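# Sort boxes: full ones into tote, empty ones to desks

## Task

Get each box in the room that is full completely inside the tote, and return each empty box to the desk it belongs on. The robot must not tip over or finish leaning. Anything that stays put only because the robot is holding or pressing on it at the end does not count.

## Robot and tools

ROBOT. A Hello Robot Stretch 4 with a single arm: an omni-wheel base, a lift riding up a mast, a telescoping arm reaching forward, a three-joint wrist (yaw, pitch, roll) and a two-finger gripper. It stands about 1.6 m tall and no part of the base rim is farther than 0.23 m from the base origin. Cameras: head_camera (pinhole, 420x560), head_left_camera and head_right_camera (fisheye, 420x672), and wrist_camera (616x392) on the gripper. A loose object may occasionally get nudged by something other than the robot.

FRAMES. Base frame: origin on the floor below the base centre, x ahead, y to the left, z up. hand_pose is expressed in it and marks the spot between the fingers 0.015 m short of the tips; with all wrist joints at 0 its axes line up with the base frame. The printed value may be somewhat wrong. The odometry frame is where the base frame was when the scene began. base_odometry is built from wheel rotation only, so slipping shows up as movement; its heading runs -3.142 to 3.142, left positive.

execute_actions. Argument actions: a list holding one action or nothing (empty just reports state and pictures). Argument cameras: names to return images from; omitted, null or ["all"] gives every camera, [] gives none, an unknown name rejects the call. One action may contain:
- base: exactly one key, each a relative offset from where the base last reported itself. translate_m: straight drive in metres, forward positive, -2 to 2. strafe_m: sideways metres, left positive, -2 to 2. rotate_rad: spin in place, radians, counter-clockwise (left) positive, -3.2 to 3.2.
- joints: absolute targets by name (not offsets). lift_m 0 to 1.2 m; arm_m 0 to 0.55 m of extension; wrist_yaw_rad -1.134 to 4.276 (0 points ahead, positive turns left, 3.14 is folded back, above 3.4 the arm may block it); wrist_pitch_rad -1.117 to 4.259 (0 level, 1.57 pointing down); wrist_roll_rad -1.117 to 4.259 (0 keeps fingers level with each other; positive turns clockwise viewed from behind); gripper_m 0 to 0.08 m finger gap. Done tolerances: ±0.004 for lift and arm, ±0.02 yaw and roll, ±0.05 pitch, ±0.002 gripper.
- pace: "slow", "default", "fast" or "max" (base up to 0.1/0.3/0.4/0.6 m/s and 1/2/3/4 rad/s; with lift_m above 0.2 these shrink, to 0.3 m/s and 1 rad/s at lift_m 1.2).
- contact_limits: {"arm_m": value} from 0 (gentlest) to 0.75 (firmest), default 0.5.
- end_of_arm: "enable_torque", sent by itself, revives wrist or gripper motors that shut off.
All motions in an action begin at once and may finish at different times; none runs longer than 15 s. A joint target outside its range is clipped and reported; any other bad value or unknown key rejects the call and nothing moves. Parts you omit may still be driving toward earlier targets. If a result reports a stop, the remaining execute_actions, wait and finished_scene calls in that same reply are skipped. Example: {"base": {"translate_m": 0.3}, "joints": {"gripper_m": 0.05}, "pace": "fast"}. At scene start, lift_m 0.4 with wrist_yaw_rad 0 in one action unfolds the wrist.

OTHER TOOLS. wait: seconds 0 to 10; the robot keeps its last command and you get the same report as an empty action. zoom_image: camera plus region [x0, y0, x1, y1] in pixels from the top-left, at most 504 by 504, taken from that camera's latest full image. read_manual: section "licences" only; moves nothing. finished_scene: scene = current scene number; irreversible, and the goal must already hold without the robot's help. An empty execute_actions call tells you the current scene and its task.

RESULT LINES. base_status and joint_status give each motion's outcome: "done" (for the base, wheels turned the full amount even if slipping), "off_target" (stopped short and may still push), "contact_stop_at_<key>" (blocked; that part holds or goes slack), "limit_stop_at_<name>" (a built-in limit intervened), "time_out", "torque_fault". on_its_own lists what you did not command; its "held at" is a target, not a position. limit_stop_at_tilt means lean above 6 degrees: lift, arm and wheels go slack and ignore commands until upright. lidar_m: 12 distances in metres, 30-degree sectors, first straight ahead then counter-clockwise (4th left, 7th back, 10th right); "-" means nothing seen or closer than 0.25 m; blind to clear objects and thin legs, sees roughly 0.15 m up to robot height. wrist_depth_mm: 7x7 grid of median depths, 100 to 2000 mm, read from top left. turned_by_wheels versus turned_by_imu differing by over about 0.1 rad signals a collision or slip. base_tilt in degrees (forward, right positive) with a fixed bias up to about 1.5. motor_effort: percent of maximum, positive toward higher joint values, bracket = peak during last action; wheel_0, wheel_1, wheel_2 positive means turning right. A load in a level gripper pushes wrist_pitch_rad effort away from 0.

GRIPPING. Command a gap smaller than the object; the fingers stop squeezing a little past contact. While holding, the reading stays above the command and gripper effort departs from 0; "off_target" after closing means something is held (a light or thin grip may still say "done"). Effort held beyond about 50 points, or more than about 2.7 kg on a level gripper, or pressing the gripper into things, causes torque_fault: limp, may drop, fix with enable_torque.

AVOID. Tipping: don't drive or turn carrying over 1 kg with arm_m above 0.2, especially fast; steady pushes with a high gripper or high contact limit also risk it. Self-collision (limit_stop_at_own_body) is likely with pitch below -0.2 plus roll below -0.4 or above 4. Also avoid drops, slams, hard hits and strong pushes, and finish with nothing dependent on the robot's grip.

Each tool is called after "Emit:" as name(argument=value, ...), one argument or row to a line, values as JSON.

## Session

Emit:
execute_actions(
  actions=[],
)

Scene clock: 0.00 s.
base_odometry: x=+0.000 y=+0.000 heading=+0.000 (m, m, rad; odometry frame)
turned_by_wheels: +0.000 (rad since the last result)
turned_by_imu: +0.000 (rad since the last result)
base_tilt: forward=-0.3 right=+0.1 (deg)
lidar_m: 1.09 1.79 2.12 0.91 0.74 0.72 0.82 0.82 0.81 0.95 0.99 0.97
base_status: not commanded
joint_positions: lift_m=+0.142 arm_m=-0.002 wrist_yaw_rad=+3.090 wrist_pitch_rad=+0.015 wrist_roll_rad=+0.016 gripper_m=+0.040
joint_status: not commanded
motor_effort: lift_m=+22 arm_m=-1 wrist_yaw_rad=-1 wrist_pitch_rad=-8 wrist_roll_rad=-1 gripper_m=+0 wheel_0=+1 wheel_1=-1 wheel_2=+1 (%)
hand_pose: x=-0.0388 y=+0.0983 z=+0.3166 quat_wxyz=(+0.026, -0.007, +0.008, +1.000) (m; base frame)
wrist_depth_mm: 113 134 1118 931 809 707 640 / 107 135 1060 960 809 715 640 / 112 135 286 946 809 715 640 / 133 166 1118 960 831 715 640 / 1464 1430 1138 960 820 723 654 / 1182 1078 161 976 788 715 654 / 878 - 128 820 113 - 647
pictures: head_camera, head_left_camera, head_right_camera, wrist_camera
camera_calibration (this result's frames):
wrist_camera: T_world_to_cam=[[0.0746827, 0.997198, -0.00429985, -0.0973471], [0.0483577, -0.00792838, -0.998799, 0.374121], [-0.996034, 0.0743851, -0.0488143, 0.120962], [0, 0, 0, 1]] pos_world=[0.109661, 0.0910427, 0.379158]
Images, in order (width x height): head_camera 420x560, head_left_camera 420x672, head_right_camera 420x672, wrist_camera 616x392.

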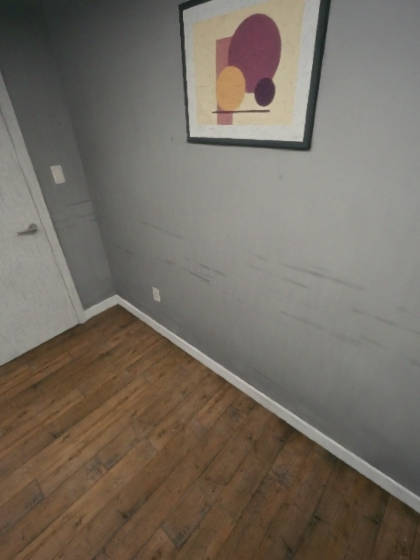

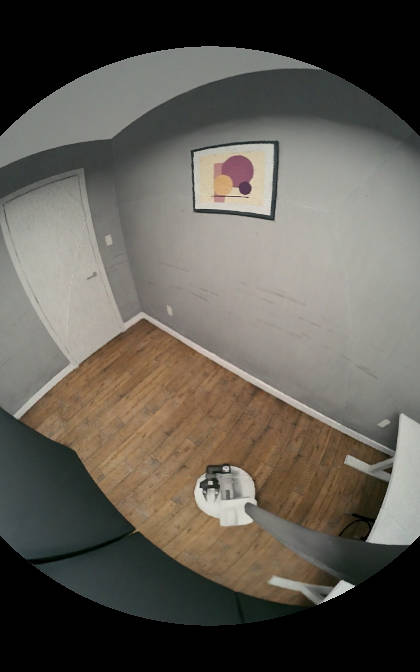

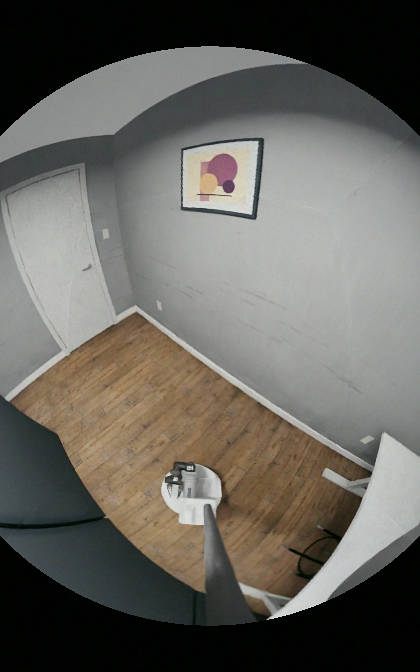

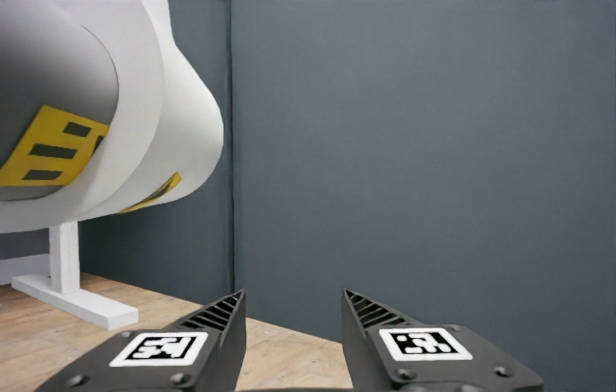

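Emit:
execute_actions(
  actions=[
    {"base":{"rotate_rad":-2.2},"joints":{"lift_m":0.4,"wrist_yaw_rad":0,"wrist_pitch_rad":1.57,"gripper_m":0.08},"pace":"fast"},
  ],
  cameras=["head_camera","head_left_camera","head_right_camera"],
)

Scene clock: 3.30 s.
base_odometry: x=+0.000 y=+0.000 heading=-2.199 (m, m, rad; odometry frame)
turned_by_wheels: -2.199 (rad since the last result)
turned_by_imu: -2.179 (rad since the last result)
base_tilt: forward=-0.3 right=+0.2 (deg)
lidar_m: 0.79 0.85 1.01 0.98 1.06 1.55 2.11 0.99 0.74 0.71 0.79 0.82
base_status: done
joint_positions: lift_m=+0.400 arm_m=-0.002 wrist_yaw_rad=+0.000 wrist_pitch_rad=+1.570 wrist_roll_rad=+0.016 gripper_m=+0.080
joint_status: all done
motor_effort: lift_m=+23(24) arm_m=-1(2) wrist_yaw_rad=-1(6) wrist_pitch_rad=+0(7) wrist_roll_rad=+0(0) gripper_m=+2(3) wheel_0=+5(13) wheel_1=+6(15) wheel_2=+4(12) (%)
hand_pose: x=+0.1692 y=-0.0874 z=+0.3654 quat_wxyz=(+0.707, +0.006, +0.707, -0.006) (m; base frame)
wrist_depth_mm: 500 504 508 512 517 521 521 / 504 504 508 517 517 521 525 / 504 508 512 517 521 521 525 / 508 512 517 517 525 525 530 / 508 303 300 320 525 530 535 / 298 298 301 304 307 530 535 / - 114 301 304 307 - -
pictures: head_camera, head_left_camera, head_right_camera
Images, in order (width x height): head_camera 420x560, head_left_camera 420x672, head_right_camera 420x672.

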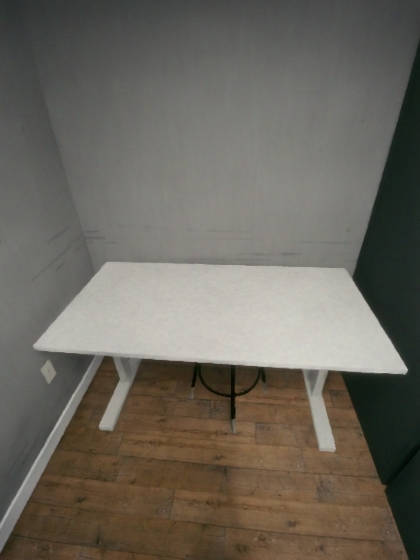

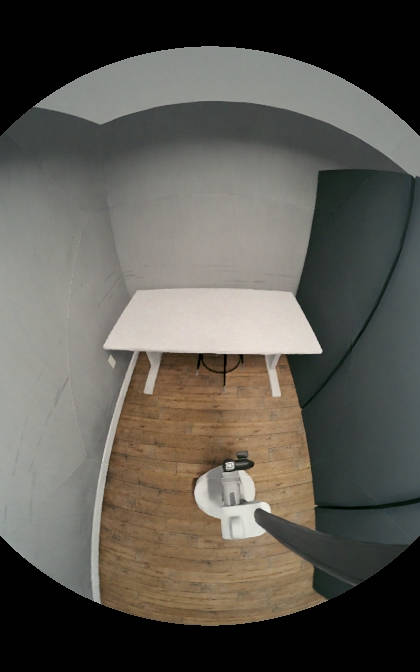

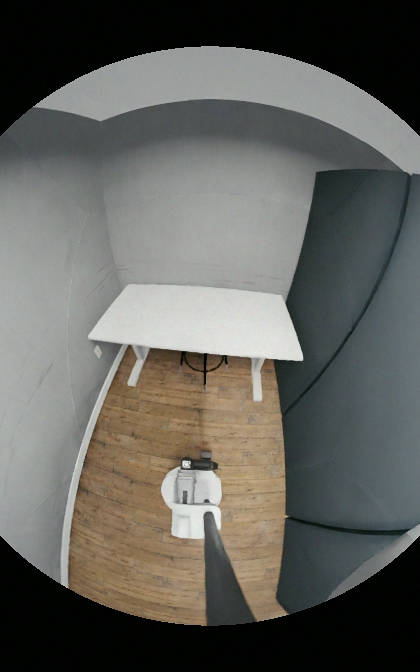

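Emit:
execute_actions(
  actions=[
    {"base":{"rotate_rad":3.14},"pace":"fast"},
  ],
  cameras=["head_camera","head_left_camera"],
)

Scene clock: 7.73 s.
base_odometry: x=+0.000 y=+0.000 heading=+0.940 (m, m, rad; odometry frame)
turned_by_wheels: +3.139 (rad since the last result)
turned_by_imu: +3.112 (rad since the last result)
base_tilt: forward=-0.2 right=+0.2 (deg)
lidar_m: 2.11 0.98 0.74 0.73 0.79 0.83 0.80 0.87 1.00 0.99 1.04 1.56
base_status: done
joint_positions: lift_m=+0.400 arm_m=-0.002 wrist_yaw_rad=+0.000 wrist_pitch_rad=+1.570 wrist_roll_rad=+0.016 gripper_m=+0.080
joint_status: not commanded
motor_effort: lift_m=+23(23) arm_m=-2(2) wrist_yaw_rad=-1(2) wrist_pitch_rad=+1(1) wrist_roll_rad=-1(0) gripper_m=+1(2) wheel_0=-5(13) wheel_1=-4(13) wheel_2=-2(13) (%)
hand_pose: x=+0.1693 y=-0.0874 z=+0.3654 quat_wxyz=(+0.707, +0.006, +0.707, -0.006) (m; base frame)
wrist_depth_mm: 496 500 508 512 517 521 525 / 500 504 512 517 517 521 525 / 504 508 512 517 521 521 525 / 508 512 512 517 521 525 530 / 508 303 301 322 525 530 530 / 300 298 300 304 307 530 535 / - 114 303 304 306 - -
pictures: head_camera, head_left_camera
Images, in order (width x height): head_camera 420x560, head_left_camera 420x672.

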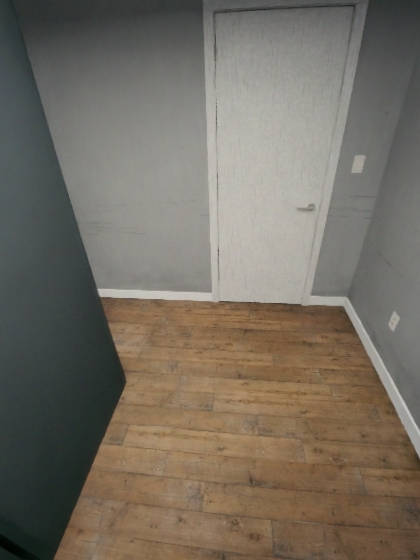

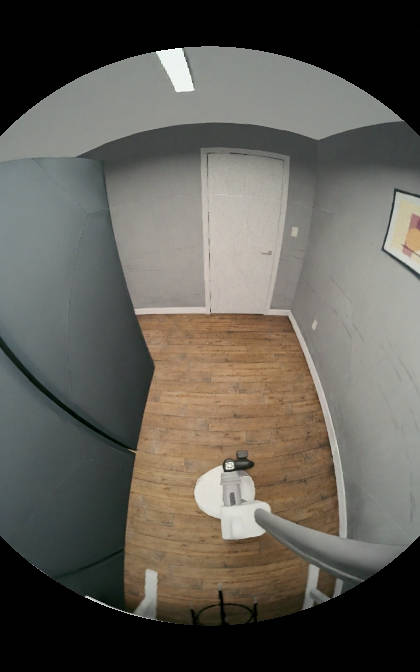

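Emit:
execute_actions(
  actions=[
    {"base":{"translate_m":1.62},"pace":"fast"},
  ],
  cameras=[],
)

Emit:
execute_actions(
  actions=[
    {"base":{"rotate_rad":1.57},"pace":"fast"},
  ],
  cameras=["head_camera","head_left_camera"],
)

Scene clock: 14.60 s.
base_odometry: x=+0.954 y=+1.309 heading=+0.941 (m, m, rad; odometry frame)
turned_by_wheels: +0.001 (rad since the last result)
turned_by_imu: +0.004 (rad since the last result)
base_tilt: forward=-0.2 right=+0.1 (deg)
lidar_m: 0.49 0.56 0.84 2.84 0.73 0.94 3.25 1.47 1.14 1.11 0.65 0.51
base_status: done
joint_positions: lift_m=+0.400 arm_m=-0.002 wrist_yaw_rad=+0.000 wrist_pitch_rad=+1.570 wrist_roll_rad=+0.016 gripper_m=+0.080
joint_status: not commanded
motor_effort: lift_m=+23(22) arm_m=-2(2) wrist_yaw_rad=-1(1) wrist_pitch_rad=+1(0) wrist_roll_rad=+0(0) gripper_m=+2(2) wheel_0=+3(10) wheel_1=+4(12) wheel_2=+0(13) (%)
hand_pose: x=+0.1693 y=-0.0874 z=+0.3654 quat_wxyz=(+0.707, +0.006, +0.707, -0.006) (m; base frame)
wrist_depth_mm: 496 504 508 512 517 517 521 / 504 504 512 512 517 521 525 / 504 508 512 517 521 521 525 / 504 508 508 521 521 525 530 / 508 304 301 320 525 525 535 / 298 298 300 303 307 530 535 / - 114 303 304 307 - -
pictures: none
No camera images: the call's "cameras" was empty. Leave "cameras" out to get every camera's image.

Scene clock: 16.33 s.
base_odometry: x=+0.954 y=+1.309 heading=+2.510 (m, m, rad; odometry frame)
turned_by_wheels: +1.569 (rad since the last result)
turned_by_imu: +1.556 (rad since the last result)
base_tilt: forward=-0.3 right=+0.2 (deg)
lidar_m: 2.84 0.73 0.94 2.43 1.47 1.15 1.11 0.65 0.52 0.49 0.56 0.82
base_status: done
joint_positions: lift_m=+0.400 arm_m=-0.002 wrist_yaw_rad=+0.000 wrist_pitch_rad=+1.570 wrist_roll_rad=+0.016 gripper_m=+0.080
joint_status: not commanded
motor_effort: lift_m=+22(22) arm_m=-2(2) wrist_yaw_rad=-1(1) wrist_pitch_rad=-1(1) wrist_roll_rad=-1(0) gripper_m=+1(2) wheel_0=-6(12) wheel_1=-6(12) wheel_2=-2(12) (%)
hand_pose: x=+0.1693 y=-0.0874 z=+0.3655 quat_wxyz=(+0.707, +0.006, +0.707, -0.006) (m; base frame)
wrist_depth_mm: 500 500 504 512 517 517 521 / 504 504 512 517 517 525 530 / 504 508 517 517 521 525 530 / 508 504 508 521 521 521 530 / 512 303 301 320 525 525 535 / 300 300 301 303 306 530 535 / - 114 301 304 307 - -
pictures: head_camera, head_left_camera
Images, in order (width x height): head_camera 420x560, head_left_camera 420x672.

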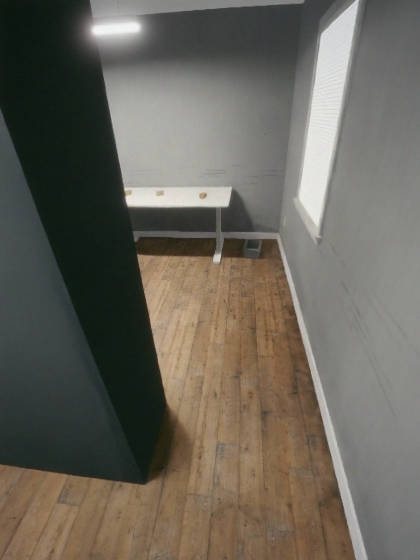

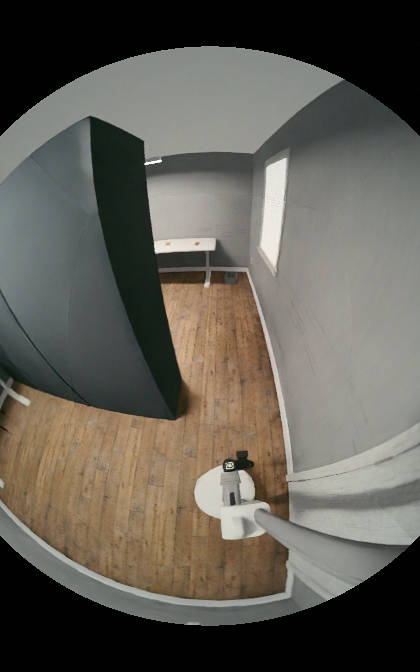

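Emit:
execute_actions(
  actions=[
    {"base":{"strafe_m":-0.08}},
  ],
  cameras=[],
)

Emit:
execute_actions(
  actions=[
    {"base":{"translate_m":2.0},"pace":"fast"},
  ],
  cameras=["head_camera","head_left_camera","head_right_camera"],
)

Scene clock: 19.07 s.
base_odometry: x=+1.001 y=+1.374 heading=+2.510 (m, m, rad; odometry frame)
turned_by_wheels: +0.000 (rad since the last result)
turned_by_imu: +0.000 (rad since the last result)
base_tilt: forward=-0.3 right=+0.2 (deg)
lidar_m: 2.48 0.78 0.92 2.50 1.47 1.14 1.13 0.57 0.42 0.40 0.48 0.73
base_status: done
joint_positions: lift_m=+0.400 arm_m=-0.002 wrist_yaw_rad=+0.000 wrist_pitch_rad=+1.570 wrist_roll_rad=+0.016 gripper_m=+0.080
joint_status: not commanded
motor_effort: lift_m=+22(22) arm_m=-2(2) wrist_yaw_rad=-1(1) wrist_pitch_rad=+0(1) wrist_roll_rad=+0(0) gripper_m=+1(2) wheel_0=+3(11) wheel_1=-3(13) wheel_2=+0(0) (%)
hand_pose: x=+0.1693 y=-0.0874 z=+0.3655 quat_wxyz=(+0.707, +0.006, +0.707, -0.006) (m; base frame)
wrist_depth_mm: 500 504 508 508 521 521 521 / 500 504 508 517 521 525 525 / 504 512 512 517 517 525 525 / 508 508 517 521 525 530 530 / 504 304 301 320 525 530 530 / 300 298 300 304 307 530 512 / - 114 303 304 306 - -
pictures: none
No camera images: the call's "cameras" was empty. Leave "cameras" out to get every camera's image.

Scene clock: 25.37 s.
base_odometry: x=-0.613 y=+2.554 heading=+2.510 (m, m, rad; odometry frame)
turned_by_wheels: +0.000 (rad since the last result)
turned_by_imu: +0.005 (rad since the last result)
base_tilt: forward=-0.4 right=+0.2 (deg)
lidar_m: 0.82 0.90 1.36 2.31 1.23 1.00 1.83 0.80 0.59 0.59 0.64 1.01
base_status: done
joint_positions: lift_m=+0.400 arm_m=-0.002 wrist_yaw_rad=+0.000 wrist_pitch_rad=+1.570 wrist_roll_rad=+0.016 gripper_m=+0.080
joint_status: not commanded
motor_effort: lift_m=+22(22) arm_m=-2(2) wrist_yaw_rad=-1(1) wrist_pitch_rad=+1(0) wrist_roll_rad=+0(1) gripper_m=+1(2) wheel_0=+2(12) wheel_1=+4(12) wheel_2=-1(16) (%)
hand_pose: x=+0.1693 y=-0.0874 z=+0.3655 quat_wxyz=(+0.707, +0.006, +0.707, -0.006) (m; base frame)
wrist_depth_mm: 504 500 508 512 512 521 521 / 500 504 512 517 517 521 525 / 500 508 512 517 517 521 530 / 508 508 512 521 521 525 530 / 508 303 301 320 525 525 535 / 300 298 300 304 307 530 535 / - 115 303 303 306 - -
pictures: head_camera, head_left_camera, head_right_camera
Images, in order (width x height): head_camera 420x560, head_left_camera 420x672, head_right_camera 420x672.

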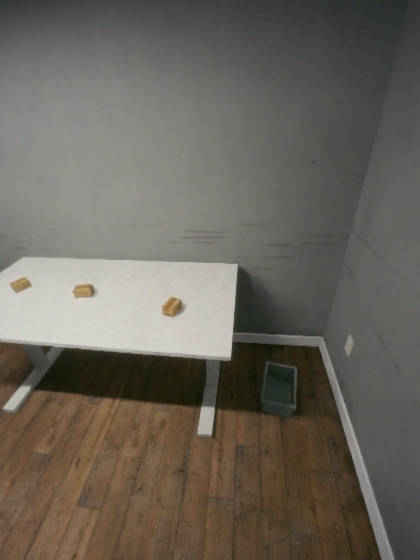

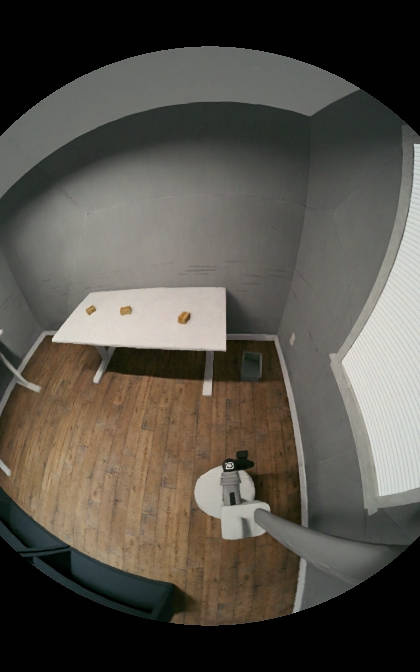

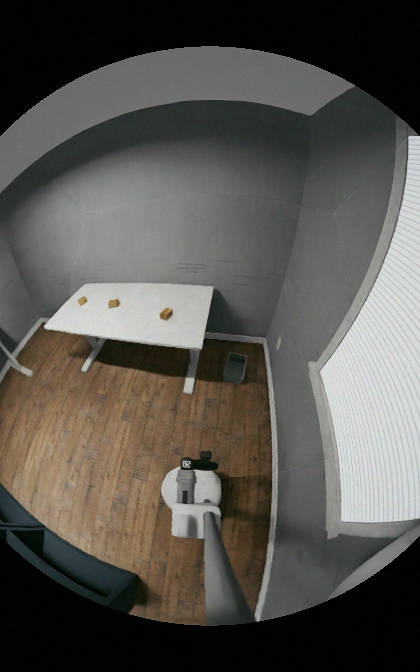

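Emit:
execute_actions(
  actions=[
    {"base":{"strafe_m":0.31},"joints":{"lift_m":0.9}},
  ],
  cameras=[],
)

Emit:
execute_actions(
  actions=[
    {"base":{"translate_m":0.5},"joints":{"arm_m":0.4}},
  ],
  cameras=["head_camera","wrist_camera"],
)

Scene clock: 31.77 s.
base_odometry: x=-0.796 y=+2.304 heading=+2.510 (m, m, rad; odometry frame)
turned_by_wheels: +0.000 (rad since the last result)
turned_by_imu: +0.000 (rad since the last result)
base_tilt: forward=-0.2 right=+0.2 (deg)
lidar_m: 0.86 0.92 1.38 2.00 1.20 0.94 0.89 1.23 0.93 0.89 0.96 0.85
base_status: done
joint_positions: lift_m=+0.900 arm_m=-0.002 wrist_yaw_rad=+0.000 wrist_pitch_rad=+1.570 wrist_roll_rad=+0.016 gripper_m=+0.080
joint_status: all done
motor_effort: lift_m=+24(26) arm_m=-2(2) wrist_yaw_rad=+0(1) wrist_pitch_rad=-1(0) wrist_roll_rad=-1(0) gripper_m=+1(2) wheel_0=-3(13) wheel_1=+3(13) wheel_2=+1(0) (%)
hand_pose: x=+0.1693 y=-0.0874 z=+0.8653 quat_wxyz=(+0.707, +0.006, +0.707, -0.006) (m; base frame)
wrist_depth_mm: 976 1008 1008 1008 1025 1042 1042 / 991 1008 1008 1025 1025 1042 1042 / 1008 1025 1025 1042 1025 1042 1060 / 1008 1025 1025 1042 1042 1042 1060 / 1008 1008 798 809 1042 1060 1060 / 1008 809 798 820 1042 1060 1060 / - 114 820 820 1042 - -
pictures: none
No camera images: the call's "cameras" was empty. Leave "cameras" out to get every camera's image.

Scene clock: 34.90 s.
base_odometry: x=-1.200 y=+2.598 heading=+2.511 (m, m, rad; odometry frame)
turned_by_wheels: +0.001 (rad since the last result)
turned_by_imu: +0.002 (rad since the last result)
base_tilt: forward=-0.2 right=+0.2 (deg)
lidar_m: 0.36 0.39 0.59 1.96 1.84 1.44 1.42 1.29 0.97 0.93 0.45 0.36
base_status: done
joint_positions: lift_m=+0.900 arm_m=+0.399 wrist_yaw_rad=+0.000 wrist_pitch_rad=+1.570 wrist_roll_rad=+0.016 gripper_m=+0.080
joint_status: all done
motor_effort: lift_m=+23(24) arm_m=+4(6) wrist_yaw_rad=-1(2) wrist_pitch_rad=-1(0) wrist_roll_rad=+0(0) gripper_m=+1(2) wheel_0=+5(10) wheel_1=+5(12) wheel_2=-2(12) (%)
hand_pose: x=+0.5703 y=-0.0874 z=+0.8654 quat_wxyz=(+0.707, +0.006, +0.707, -0.006) (m; base frame)
wrist_depth_mm: 282 285 287 289 291 294 297 / 283 286 289 289 291 294 297 / 285 286 290 242 296 297 298 / 286 289 290 242 296 297 300 / 287 290 291 243 296 298 301 / 289 290 293 294 296 300 303 / - 114 296 297 298 - -
pictures: head_camera, wrist_camera
camera_calibration (this result's frames):
wrist_camera: T_world_to_cam=[[-0.00438346, -0.999725, 0.0230522, -0.10845], [-0.999456, 0.00513364, 0.0325849, 0.597508], [-0.0326942, -0.0228968, -0.999203, 1.03281], [0, 0, 0, 1]] pos_world=[0.630474, -0.0878398, 1.01501]
Images, in order (width x height): head_camera 420x560, wrist_camera 616x392.

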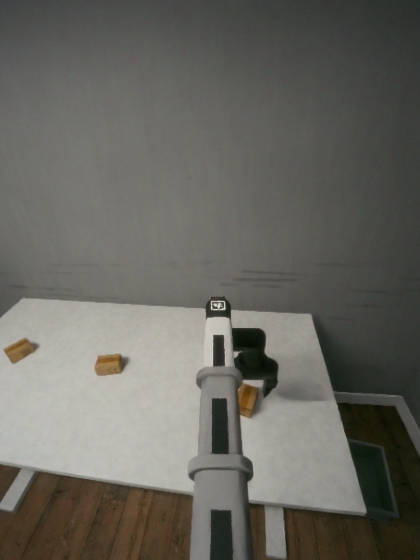

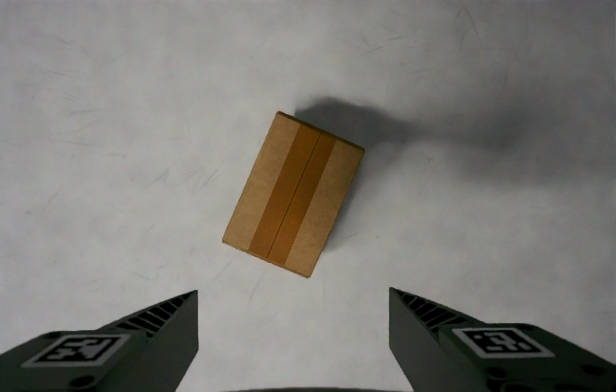

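Emit:
execute_actions(
  actions=[
    {"joints":{"lift_m":0.84,"arm_m":0.452,"wrist_roll_rad":0.416}},
  ],
  cameras=["wrist_camera"],
)

Scene clock: 37.80 s.
base_odometry: x=-1.200 y=+2.598 heading=+2.511 (m, m, rad; odometry frame)
turned_by_wheels: +0.000 (rad since the last result)
turned_by_imu: +0.000 (rad since the last result)
base_tilt: forward=-0.3 right=+0.2 (deg)
lidar_m: 0.35 0.39 0.59 1.95 1.84 1.45 1.41 1.29 0.96 0.92 0.46 0.37
base_status: not commanded
joint_positions: lift_m=+0.840 arm_m=+0.451 wrist_yaw_rad=+0.000 wrist_pitch_rad=+1.570 wrist_roll_rad=+0.416 gripper_m=+0.080
joint_status: all done
motor_effort: lift_m=+19(21) arm_m=+5(4) wrist_yaw_rad=-1(0) wrist_pitch_rad=+1(1) wrist_roll_rad=+1(3) gripper_m=+2(2) wheel_0=+5(5) wheel_1=+5(5) wheel_2=-1(1) (%)
hand_pose: x=+0.6222 y=-0.0874 z=+0.8058 quat_wxyz=(+0.692, +0.146, +0.692, -0.146) (m; base frame)
wrist_depth_mm: 224 226 228 229 230 232 235 / 226 228 229 231 231 234 235 / 227 228 230 231 233 235 236 / 229 229 231 233 235 236 236 / 229 231 231 183 236 237 238 / 229 231 183 184 186 238 240 / - 114 185 185 186 - -
pictures: wrist_camera
camera_calibration (this result's frames):
wrist_camera: T_world_to_cam=[[-0.392848, -0.919321, 0.0227906, 0.142112], [-0.918772, 0.393426, 0.0327731, 0.63496], [-0.0390954, -0.0080645, -0.999203, 0.980213], [0, 0, 0, 1]] pos_world=[0.677534, -0.111259, 0.955383]
Images, in order (width x height): wrist_camera 616x392.

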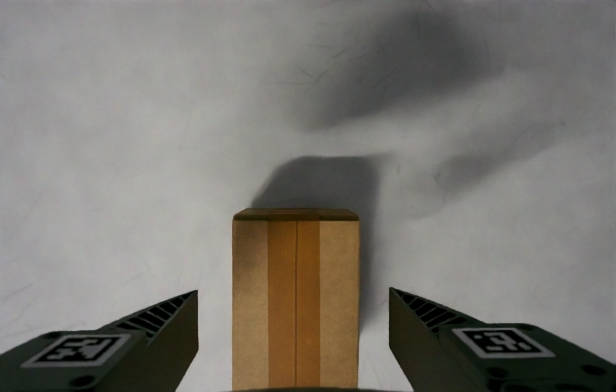

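Emit:
execute_actions(
  actions=[
    {"joints":{"lift_m":0.786},"pace":"slow"},
  ],
  cameras=["wrist_camera"],
)

Emit:
execute_actions(
  actions=[
    {"joints":{"gripper_m":0.03}},
  ],
  cameras=[],
)

Emit:
execute_actions(
  actions=[
    {"joints":{"lift_m":0.87},"pace":"slow"},
  ],
  cameras=[],
)

Emit:
execute_actions(
  actions=[
    {"joints":{"lift_m":0.92,"wrist_pitch_rad":0.015,"wrist_roll_rad":0.016},"pace":"slow"},
  ],
  cameras=["wrist_camera"],
)

Scene clock: 40.63 s.
base_odometry: x=-1.200 y=+2.598 heading=+2.511 (m, m, rad; odometry frame)
turned_by_wheels: +0.000 (rad since the last result)
turned_by_imu: +0.000 (rad since the last result)
base_tilt: forward=-0.3 right=+0.1 (deg)
lidar_m: 0.36 0.40 0.60 1.95 1.84 1.44 1.40 1.30 0.96 0.95 0.47 0.37
base_status: not commanded
joint_positions: lift_m=+0.786 arm_m=+0.451 wrist_yaw_rad=+0.000 wrist_pitch_rad=+1.570 wrist_roll_rad=+0.416 gripper_m=+0.080
joint_status: all done
motor_effort: lift_m=+18(20) arm_m=+5(5) wrist_yaw_rad=+0(1) wrist_pitch_rad=+0(2) wrist_roll_rad=+1(1) gripper_m=+2(1) wheel_0=+5(5) wheel_1=+5(5) wheel_2=-1(1) (%)
hand_pose: x=+0.6222 y=-0.0874 z=+0.7518 quat_wxyz=(+0.692, +0.146, +0.692, -0.146) (m; base frame)
wrist_depth_mm: 172 173 175 176 177 178 180 / 173 174 176 176 178 179 181 / 174 175 176 178 179 180 181 / 175 176 177 178 179 180 181 / 175 177 128 129 180 181 183 / 176 177 129 129 130 182 183 / - 114 129 130 131 - -
pictures: wrist_camera
camera_calibration (this result's frames):
wrist_camera: T_world_to_cam=[[-0.39285, -0.91932, 0.0227906, 0.143343], [-0.918771, 0.393427, 0.0327732, 0.636729], [-0.0390955, -0.00806444, -0.999203, 0.92629], [0, 0, 0, 1]] pos_world=[0.677534, -0.111259, 0.901417]
Images, in order (width x height): wrist_camera 616x392.

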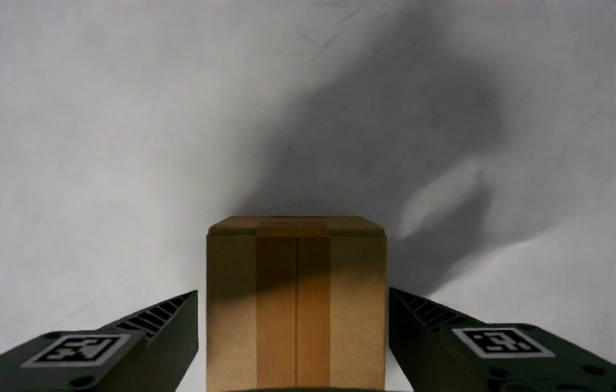

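Scene clock: 41.63 s.
base_odometry: x=-1.200 y=+2.598 heading=+2.511 (m, m, rad; odometry frame)
turned_by_wheels: +0.000 (rad since the last result)
turned_by_imu: +0.000 (rad since the last result)
base_tilt: forward=-0.3 right=+0.2 (deg)
lidar_m: 0.36 0.37 0.57 1.95 1.84 1.44 1.41 1.29 0.97 0.93 0.47 0.36
base_status: not commanded
joint_positions: lift_m=+0.786 arm_m=+0.451 wrist_yaw_rad=+0.000 wrist_pitch_rad=+1.570 wrist_roll_rad=+0.416 gripper_m=+0.059
joint_status: gripper_m off_target (ended at +0.059, target +0.030)
on_its_own: gripper_m is held at +0.053, not at your +0.030, by its contact guard: the fingers met something
motor_effort: lift_m=+18(19) arm_m=+5(5) wrist_yaw_rad=-1(2) wrist_pitch_rad=-1(0) wrist_roll_rad=+1(1) gripper_m=-41(39) wheel_0=+5(5) wheel_1=+5(5) wheel_2=-2(1) (%)
hand_pose: x=+0.6222 y=-0.0874 z=+0.7518 quat_wxyz=(+0.692, +0.146, +0.692, -0.146) (m; base frame)
wrist_depth_mm: 172 174 175 176 177 178 180 / 173 174 176 177 178 179 180 / 174 175 176 177 179 180 181 / 174 176 177 178 180 181 182 / 176 177 128 129 180 181 183 / 176 177 128 129 131 182 183 / 176 - 129 130 130 - -
pictures: none
No camera images: the call's "cameras" was empty. Leave "cameras" out to get every camera's image.

Scene clock: 43.20 s.
base_odometry: x=-1.200 y=+2.598 heading=+2.511 (m, m, rad; odometry frame)
turned_by_wheels: +0.000 (rad since the last result)
turned_by_imu: +0.000 (rad since the last result)
base_tilt: forward=-0.2 right=+0.2 (deg)
lidar_m: 0.35 0.38 0.58 1.94 1.85 1.44 1.42 1.29 0.96 0.93 0.48 0.37
base_status: not commanded
joint_positions: lift_m=+0.870 arm_m=+0.451 wrist_yaw_rad=+0.000 wrist_pitch_rad=+1.570 wrist_roll_rad=+0.416 gripper_m=+0.059
joint_status: all done
on_its_own: gripper_m is held at +0.053, not at your +0.030, by its contact guard: the fingers met something
motor_effort: lift_m=+25(26) arm_m=+4(5) wrist_yaw_rad=+0(1) wrist_pitch_rad=+0(0) wrist_roll_rad=+1(1) gripper_m=-40(40) wheel_0=+5(5) wheel_1=+5(5) wheel_2=-1(1) (%)
hand_pose: x=+0.6222 y=-0.0874 z=+0.8352 quat_wxyz=(+0.692, +0.146, +0.692, -0.146) (m; base frame)
wrist_depth_mm: 253 253 255 258 260 262 264 / 254 256 258 259 260 263 264 / 255 256 259 260 262 264 267 / 257 257 259 262 263 265 267 / 258 259 128 129 265 267 268 / 258 259 128 129 131 268 270 / 259 - 129 130 130 - 272
pictures: none
No camera images: the call's "cameras" was empty. Leave "cameras" out to get every camera's image.

Scene clock: 44.83 s.
base_odometry: x=-1.200 y=+2.598 heading=+2.511 (m, m, rad; odometry frame)
turned_by_wheels: +0.000 (rad since the last result)
turned_by_imu: +0.000 (rad since the last result)
base_tilt: forward=-0.3 right=+0.2 (deg)
lidar_m: 0.36 0.38 0.58 1.95 1.84 1.43 1.40 1.30 0.97 0.94 0.48 0.37
base_status: not commanded
joint_positions: lift_m=+0.920 arm_m=+0.451 wrist_yaw_rad=+0.000 wrist_pitch_rad=+0.020 wrist_roll_rad=+0.016 gripper_m=+0.059
joint_status: all done
on_its_own: gripper_m is held at +0.053, not at your +0.030, by its contact guard: the fingers met something
motor_effort: lift_m=+25(26) arm_m=+4(5) wrist_yaw_rad=+0(1) wrist_pitch_rad=-15(22) wrist_roll_rad=-1(3) gripper_m=-40(41) wheel_0=+5(5) wheel_1=+5(4) wheel_2=-2(1) (%)
hand_pose: x=+0.8347 y=-0.0874 z=+1.0936 quat_wxyz=(+1.000, +0.008, +0.010, +0.000) (m; base frame)
wrist_depth_mm: 477 473 466 459 452 449 439 / 480 477 469 466 455 449 445 / 488 480 473 466 459 455 449 / 492 484 477 469 462 455 452 / 492 484 128 129 462 462 455 / 500 492 129 129 131 466 459 / 504 - 129 130 130 - 462
pictures: wrist_camera
camera_calibration (this result's frames):
wrist_camera: T_world_to_cam=[[-0.0231617, -0.999722, -0.00435426, -0.0669079], [-0.0537403, 0.00559417, -0.998539, 1.1926], [0.998286, -0.0228938, -0.0538549, -0.624945], [0, 0, 0, 1]] pos_world=[0.686415, -0.0878684, 1.15691]
Images, in order (width x height): wrist_camera 616x392.

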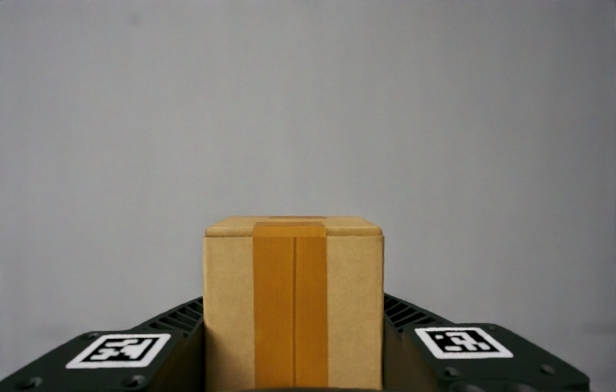

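Emit:
execute_actions(
  actions=[
    {"base":{"translate_m":-0.2},"joints":{"arm_m":0.0,"wrist_pitch_rad":1.57}},
  ],
  cameras=[],
)

Emit:
execute_actions(
  actions=[
    {"base":{"strafe_m":-0.56},"joints":{"lift_m":0.36,"wrist_roll_rad":0.016}},
  ],
  cameras=["head_camera"],
)

Scene clock: 50.30 s.
base_odometry: x=-1.038 y=+2.480 heading=+2.510 (m, m, rad; odometry frame)
turned_by_wheels: -0.001 (rad since the last result)
turned_by_imu: -0.001 (rad since the last result)
base_tilt: forward=-0.3 right=+0.2 (deg)
lidar_m: 0.54 0.61 0.92 1.98 1.58 1.23 1.20 1.28 0.94 0.93 0.98 0.56
base_status: done
joint_positions: lift_m=+0.920 arm_m=+0.001 wrist_yaw_rad=+0.000 wrist_pitch_rad=+1.570 wrist_roll_rad=+0.016 gripper_m=+0.059
joint_status: all done
on_its_own: gripper_m is held at +0.053, not at your +0.030, by its contact guard: the fingers met something
motor_effort: lift_m=+25(25) arm_m=-4(5) wrist_yaw_rad=-1(2) wrist_pitch_rad=+1(10) wrist_roll_rad=+0(1) gripper_m=-40(41) wheel_0=-6(9) wheel_1=-4(10) wheel_2=+1(10) (%)
hand_pose: x=+0.1718 y=-0.0874 z=+0.8853 quat_wxyz=(+0.707, +0.006, +0.707, -0.006) (m; base frame)
wrist_depth_mm: 1008 1008 1025 1025 1042 1042 1060 / 1025 1025 1042 1042 1060 1042 1060 / 1008 1042 1042 1042 1042 1060 1078 / 1025 1042 1042 1042 1060 1078 1078 / 1025 1042 128 129 1060 1060 1098 / 1025 1042 128 129 131 1078 1078 / 1042 - 129 130 131 - 1098
pictures: none
No camera images: the call's "cameras" was empty. Leave "cameras" out to get every camera's image.

Scene clock: 53.50 s.
base_odometry: x=-0.708 y=+2.932 heading=+2.510 (m, m, rad; odometry frame)
turned_by_wheels: +0.000 (rad since the last result)
turned_by_imu: +0.001 (rad since the last result)
base_tilt: forward=-0.3 right=+0.1 (deg)
lidar_m: 0.70 0.56 0.81 2.52 1.66 1.38 1.20 0.48 0.37 0.35 0.41 0.66
base_status: done
joint_positions: lift_m=+0.360 arm_m=+0.001 wrist_yaw_rad=+0.000 wrist_pitch_rad=+1.570 wrist_roll_rad=+0.016 gripper_m=+0.059
joint_status: all done
on_its_own: gripper_m is held at +0.053, not at your +0.030, by its contact guard: the fingers met something
motor_effort: lift_m=+20(23) arm_m=-5(4) wrist_yaw_rad=+0(1) wrist_pitch_rad=+1(1) wrist_roll_rad=+0(1) gripper_m=-40(39) wheel_0=+4(12) wheel_1=-4(13) wheel_2=+0(2) (%)
hand_pose: x=+0.1718 y=-0.0874 z=+0.3257 quat_wxyz=(+0.707, +0.006, +0.707, -0.006) (m; base frame)
wrist_depth_mm: 459 466 469 473 473 477 480 / 462 466 469 473 473 480 480 / 469 469 469 477 480 484 488 / 466 469 473 477 480 484 480 / 469 270 128 129 480 484 480 / 259 259 128 129 131 488 473 / 258 - 129 130 130 - 439
pictures: head_camera
Images, in order (width x height): head_camera 420x560.

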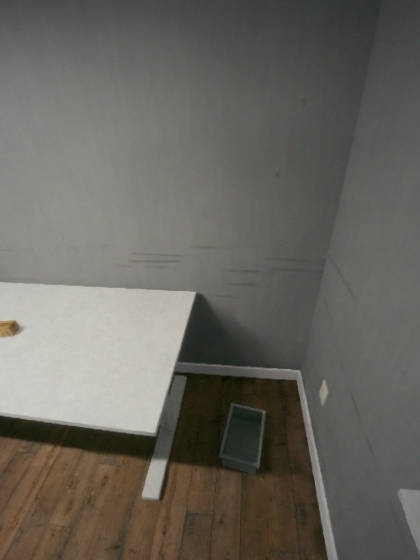

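Emit:
zoom_image(
  camera="head_camera",
  region=[200,390,300,490],
)

Region (200, 390, 300, 490) of head_camera's 420x560 image, scaled by 5.040, with more detail than that image has.

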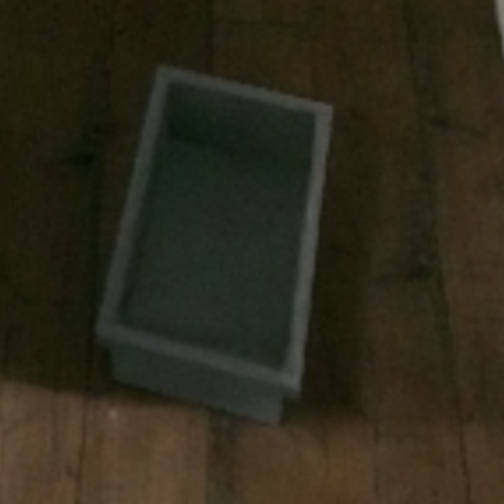

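Emit:
execute_actions(
  actions=[
    {"base":{"strafe_m":0.09}},
  ],
  cameras=[],
)

Emit:
execute_actions(
  actions=[
    {"base":{"translate_m":0.265}},
  ],
  cameras=[],
)

Emit:
execute_actions(
  actions=[
    {"base":{"rotate_rad":-0.26}},
  ],
  cameras=[],
)

Emit:
execute_actions(
  actions=[
    {"joints":{"arm_m":0.38}},
  ],
  cameras=["head_camera","wrist_camera"],
)

Scene clock: 60.10 s.
base_odometry: x=-0.761 y=+2.860 heading=+2.510 (m, m, rad; odometry frame)
turned_by_wheels: +0.000 (rad since the last result)
turned_by_imu: +0.000 (rad since the last result)
base_tilt: forward=-0.3 right=+0.0 (deg)
lidar_m: 0.54 0.54 0.82 2.45 1.65 1.35 1.45 0.59 0.45 0.46 0.51 0.71
base_status: done
joint_positions: lift_m=+0.360 arm_m=+0.001 wrist_yaw_rad=+0.000 wrist_pitch_rad=+1.570 wrist_roll_rad=+0.016 gripper_m=+0.059
joint_status: not commanded
on_its_own: gripper_m is held at +0.053, not at your +0.030, by its contact guard: the fingers met something
motor_effort: lift_m=+20(20) arm_m=-4(5) wrist_yaw_rad=+0(0) wrist_pitch_rad=-1(0) wrist_roll_rad=+0(1) gripper_m=-40(41) wheel_0=-6(11) wheel_1=+4(12) wheel_2=+1(2) (%)
hand_pose: x=+0.1718 y=-0.0874 z=+0.3257 quat_wxyz=(+0.707, +0.006, +0.707, -0.006) (m; base frame)
wrist_depth_mm: 459 462 469 469 473 480 480 / 462 466 466 469 477 480 484 / 462 466 473 477 480 484 488 / 466 469 473 477 484 484 488 / 469 268 128 129 484 488 492 / 259 259 129 129 131 484 492 / 258 - 129 130 130 - 496
pictures: none
No camera images: the call's "cameras" was empty. Leave "cameras" out to get every camera's image.

Scene clock: 62.43 s.
base_odometry: x=-0.975 y=+3.016 heading=+2.511 (m, m, rad; odometry frame)
turned_by_wheels: +0.001 (rad since the last result)
turned_by_imu: +0.001 (rad since the last result)
base_tilt: forward=-0.3 right=+0.1 (deg)
lidar_m: 0.41 0.27 0.39 2.42 1.99 1.59 1.53 0.64 0.48 0.48 0.56 0.49
base_status: done
joint_positions: lift_m=+0.360 arm_m=+0.001 wrist_yaw_rad=+0.000 wrist_pitch_rad=+1.570 wrist_roll_rad=+0.016 gripper_m=+0.059
joint_status: not commanded
on_its_own: gripper_m is held at +0.053, not at your +0.030, by its contact guard: the fingers met something
motor_effort: lift_m=+20(20) arm_m=-4(5) wrist_yaw_rad=+0(0) wrist_pitch_rad=-2(1) wrist_roll_rad=+0(1) gripper_m=-40(40) wheel_0=+5(10) wheel_1=+6(11) wheel_2=-2(13) (%)
hand_pose: x=+0.1718 y=-0.0874 z=+0.3256 quat_wxyz=(+0.707, +0.006, +0.707, -0.006) (m; base frame)
wrist_depth_mm: 449 466 469 469 477 477 480 / 455 469 469 473 477 480 484 / 462 469 473 477 480 480 484 / 466 469 473 477 484 488 488 / 466 268 128 129 484 488 488 / 259 259 129 129 131 488 496 / 258 - 129 130 130 - 496
pictures: none
No camera images: the call's "cameras" was empty. Leave "cameras" out to get every camera's image.

Scene clock: 63.43 s.
base_odometry: x=-0.975 y=+3.016 heading=+2.252 (m, m, rad; odometry frame)
turned_by_wheels: -0.259 (rad since the last result)
turned_by_imu: -0.257 (rad since the last result)
base_tilt: forward=-0.3 right=+0.0 (deg)
lidar_m: 0.47 0.28 0.30 0.61 2.45 1.71 1.59 0.87 0.54 0.47 0.49 0.50
base_status: done
joint_positions: lift_m=+0.360 arm_m=+0.001 wrist_yaw_rad=+0.000 wrist_pitch_rad=+1.570 wrist_roll_rad=+0.016 gripper_m=+0.059
joint_status: not commanded
on_its_own: gripper_m is held at +0.053, not at your +0.030, by its contact guard: the fingers met something
motor_effort: lift_m=+20(20) arm_m=-4(4) wrist_yaw_rad=-1(1) wrist_pitch_rad=+1(0) wrist_roll_rad=+0(1) gripper_m=-41(40) wheel_0=+5(10) wheel_1=+5(11) wheel_2=+3(9) (%)
hand_pose: x=+0.1718 y=-0.0874 z=+0.3256 quat_wxyz=(+0.707, +0.006, +0.707, -0.006) (m; base frame)
wrist_depth_mm: 466 462 466 469 473 480 480 / 459 466 469 473 480 480 484 / 462 469 469 477 480 484 484 / 466 469 473 477 480 484 492 / 466 268 128 129 484 488 492 / 259 259 129 129 131 488 492 / 259 - 129 130 131 - 496
pictures: none
No camera images: the call's "cameras" was empty. Leave "cameras" out to get every camera's image.

Scene clock: 65.67 s.
base_odometry: x=-0.975 y=+3.016 heading=+2.252 (m, m, rad; odometry frame)
turned_by_wheels: +0.000 (rad since the last result)
turned_by_imu: +0.000 (rad since the last result)
base_tilt: forward=-0.3 right=+0.1 (deg)
lidar_m: 0.48 0.28 0.30 0.63 2.45 1.69 1.59 0.85 0.54 0.47 0.47 0.47
base_status: not commanded
joint_positions: lift_m=+0.360 arm_m=+0.379 wrist_yaw_rad=+0.000 wrist_pitch_rad=+1.570 wrist_roll_rad=+0.016 gripper_m=+0.059
joint_status: all done
on_its_own: gripper_m is held at +0.053, not at your +0.030, by its contact guard: the fingers met something
motor_effort: lift_m=+20(20) arm_m=+5(6) wrist_yaw_rad=-1(0) wrist_pitch_rad=+0(0) wrist_roll_rad=+0(1) gripper_m=-40(40) wheel_0=+5(5) wheel_1=+5(5) wheel_2=+2(3) (%)
hand_pose: x=+0.5503 y=-0.0874 z=+0.3256 quat_wxyz=(+0.707, +0.006, +0.707, -0.006) (m; base frame)
wrist_depth_mm: 455 459 370 373 477 477 455 / 459 462 462 469 473 477 459 / 462 466 469 469 477 477 477 / 462 466 466 473 480 480 484 / 462 469 128 129 480 484 488 / 469 469 129 129 130 488 488 / 469 - 129 130 130 - 492
pictures: head_camera, wrist_camera
camera_calibration (this result's frames):
wrist_camera: T_world_to_cam=[[-0.00417508, -0.999726, 0.023052, -0.0962106], [-0.99946, 0.00492319, 0.0324922, 0.595114], [-0.0325968, -0.0229039, -0.999206, 0.492796], [0, 0, 0, 1]] pos_world=[0.610454, -0.0878271, 0.475286]
Images, in order (width x height): head_camera 420x560, wrist_camera 616x392.

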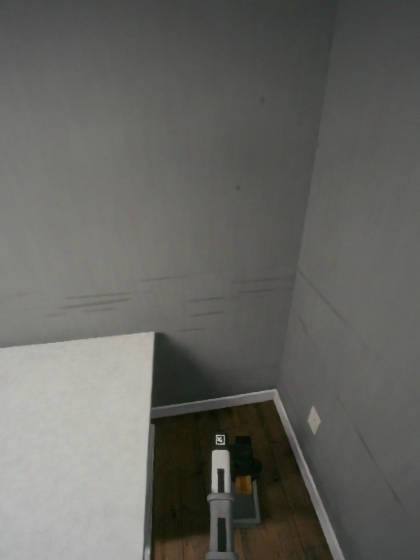

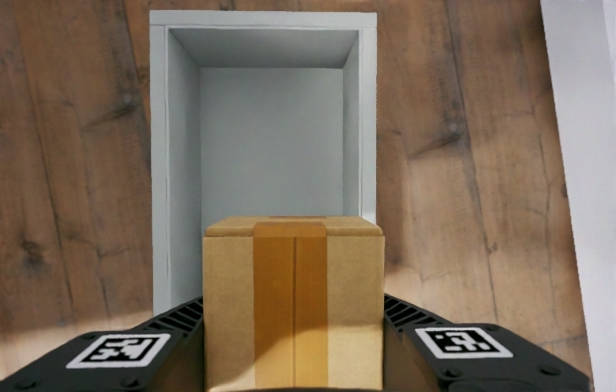

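Emit:
execute_actions(
  actions=[
    {"base":{"strafe_m":0.022},"joints":{"arm_m":0.505,"wrist_roll_rad":1.586,"lift_m":0.26},"pace":"slow"},
  ],
  cameras=["head_left_camera","wrist_camera"],
)

Scene clock: 71.93 s.
base_odometry: x=-0.992 y=+3.002 heading=+2.252 (m, m, rad; odometry frame)
turned_by_wheels: +0.000 (rad since the last result)
turned_by_imu: +0.000 (rad since the last result)
base_tilt: forward=-0.3 right=+0.2 (deg)
lidar_m: 0.45 0.27 0.30 0.63 2.44 1.70 1.58 0.90 0.55 0.50 0.50 0.50
base_status: done
joint_positions: lift_m=+0.260 arm_m=+0.504 wrist_yaw_rad=+0.000 wrist_pitch_rad=+1.570 wrist_roll_rad=+1.586 gripper_m=+0.059
joint_status: all done
on_its_own: gripper_m is held at +0.053, not at your +0.030, by its contact guard: the fingers met something
motor_effort: lift_m=+19(17) arm_m=+5(5) wrist_yaw_rad=+0(1) wrist_pitch_rad=-2(2) wrist_roll_rad=+1(4) gripper_m=-40(40) wheel_0=-6(9) wheel_1=+7(10) wheel_2=+0(2) (%)
hand_pose: x=+0.6752 y=-0.0874 z=+0.2257 quat_wxyz=(+0.496, +0.504, +0.496, -0.503) (m; base frame)
wrist_depth_mm: 359 362 366 366 366 373 373 / 362 362 364 368 368 373 375 / 364 366 265 296 294 294 286 / 368 368 301 370 370 375 300 / 368 370 128 129 375 375 300 / 370 373 128 129 131 377 300 / 368 - 129 130 130 - 286
pictures: head_left_camera, wrist_camera
camera_calibration (this result's frames):
wrist_camera: T_world_to_cam=[[-0.999747, 0.00317024, 0.022262, 0.666702], [0.00391291, 0.999435, 0.0333965, 0.132464], [-0.0221435, 0.0334752, -0.999194, 0.394867], [0, 0, 0, 1]] pos_world=[0.674758, -0.147721, 0.375283]
Images, in order (width x height): head_left_camera 420x672, wrist_camera 616x392.

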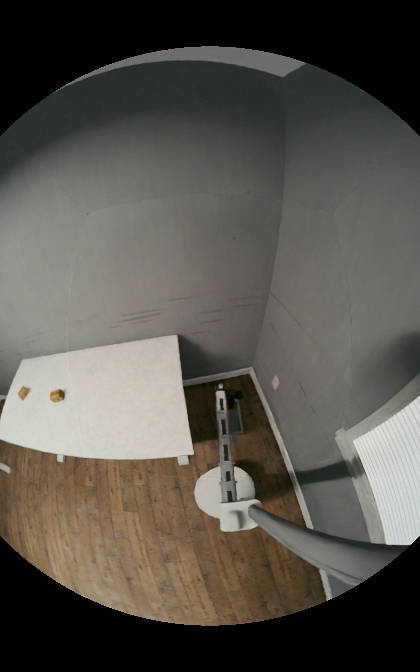

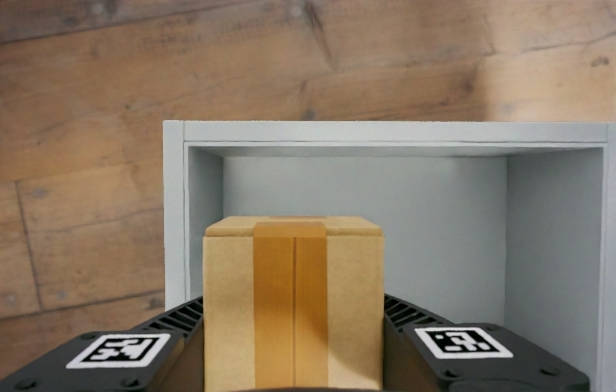

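Emit:
execute_actions(
  actions=[
    {"joints":{"arm_m":0.495,"lift_m":0.11},"pace":"slow"},
  ],
  cameras=["wrist_camera"],
)

Emit:
execute_actions(
  actions=[
    {"joints":{"lift_m":0.072},"pace":"slow"},
  ],
  cameras=["wrist_camera"],
)

Scene clock: 75.53 s.
base_odometry: x=-0.992 y=+3.002 heading=+2.252 (m, m, rad; odometry frame)
turned_by_wheels: +0.000 (rad since the last result)
turned_by_imu: +0.000 (rad since the last result)
base_tilt: forward=-0.3 right=+0.1 (deg)
lidar_m: 0.49 0.27 0.31 0.61 2.44 1.69 1.58 0.90 0.56 0.49 0.50 0.50
base_status: not commanded
joint_positions: lift_m=+0.110 arm_m=+0.496 wrist_yaw_rad=+0.000 wrist_pitch_rad=+1.570 wrist_roll_rad=+1.586 gripper_m=+0.059
joint_status: all done
on_its_own: gripper_m is held at +0.053, not at your +0.030, by its contact guard: the fingers met something
motor_effort: lift_m=+19(18) arm_m=-5(5) wrist_yaw_rad=-1(1) wrist_pitch_rad=+0(1) wrist_roll_rad=+1(1) gripper_m=-40(40) wheel_0=-6(6) wheel_1=+7(7) wheel_2=+0(0) (%)
hand_pose: x=+0.6669 y=-0.0874 z=+0.0757 quat_wxyz=(+0.496, +0.504, +0.496, -0.503) (m; base frame)
wrist_depth_mm: 213 214 216 218 219 220 220 / - - - - 101 101 - / 119 165 211 211 211 212 211 / 119 184 216 218 220 222 222 / 119 183 128 129 220 223 224 / 119 170 129 129 131 224 225 / 108 - 129 130 130 - -
pictures: wrist_camera
camera_calibration (this result's frames):
wrist_camera: T_world_to_cam=[[-0.999747, 0.00317242, 0.0222621, 0.66172], [0.00391509, 0.999435, 0.0333965, 0.137505], [-0.0221436, 0.0334752, -0.999194, 0.244803], [0, 0, 0, 1]] pos_world=[0.666435, -0.147721, 0.225282]
Images, in order (width x height): wrist_camera 616x392.

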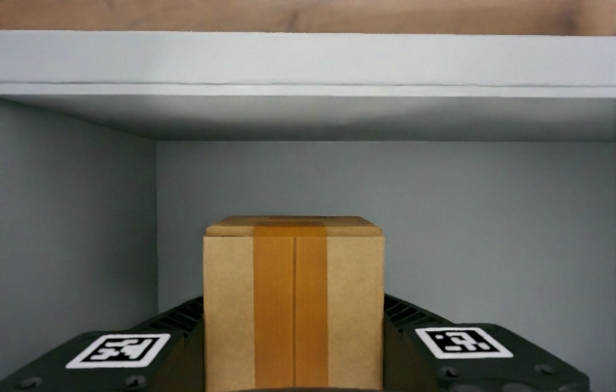

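Scene clock: 76.70 s.
base_odometry: x=-0.992 y=+3.002 heading=+2.252 (m, m, rad; odometry frame)
turned_by_wheels: +0.000 (rad since the last result)
turned_by_imu: +0.000 (rad since the last result)
base_tilt: forward=-0.3 right=+0.2 (deg)
lidar_m: 1.04 0.26 0.28 0.65 2.44 1.72 1.58 0.90 0.55 0.50 0.50 0.50
base_status: not commanded
joint_positions: lift_m=+0.072 arm_m=+0.496 wrist_yaw_rad=+0.000 wrist_pitch_rad=+1.570 wrist_roll_rad=+1.586 gripper_m=+0.059
joint_status: all done
on_its_own: gripper_m is held at +0.053, not at your +0.030, by its contact guard: the fingers met something
motor_effort: lift_m=+19(18) arm_m=-5(5) wrist_yaw_rad=+0(0) wrist_pitch_rad=+0(2) wrist_roll_rad=+1(1) gripper_m=-39(40) wheel_0=-6(6) wheel_1=+7(7) wheel_2=+0(0) (%)
hand_pose: x=+0.6669 y=-0.0874 z=+0.0377 quat_wxyz=(+0.496, +0.504, +0.496, -0.503) (m; base frame)
wrist_depth_mm: - - - - - - - / - - - - - - - / 120 165 178 179 180 181 182 / 120 178 179 180 181 182 183 / 119 179 128 129 182 183 185 / 119 170 129 129 131 185 186 / 108 - 129 130 130 - -
pictures: wrist_camera
camera_calibration (this result's frames):
wrist_camera: T_world_to_cam=[[-0.999747, 0.00317244, 0.022262, 0.662563], [0.00391511, 0.999435, 0.0333965, 0.138773], [-0.0221434, 0.0334752, -0.999194, 0.20684], [0, 0, 0, 1]] pos_world=[0.666432, -0.147721, 0.187289]
Images, in order (width x height): wrist_camera 616x392.

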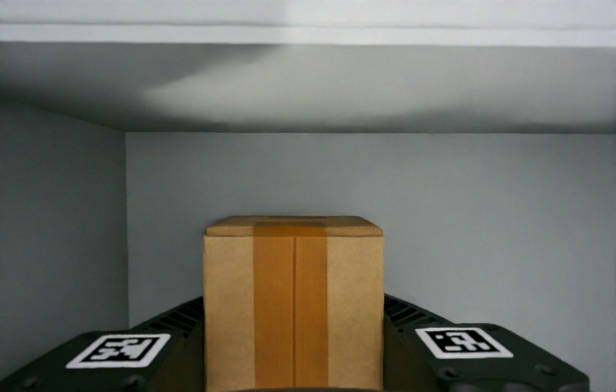

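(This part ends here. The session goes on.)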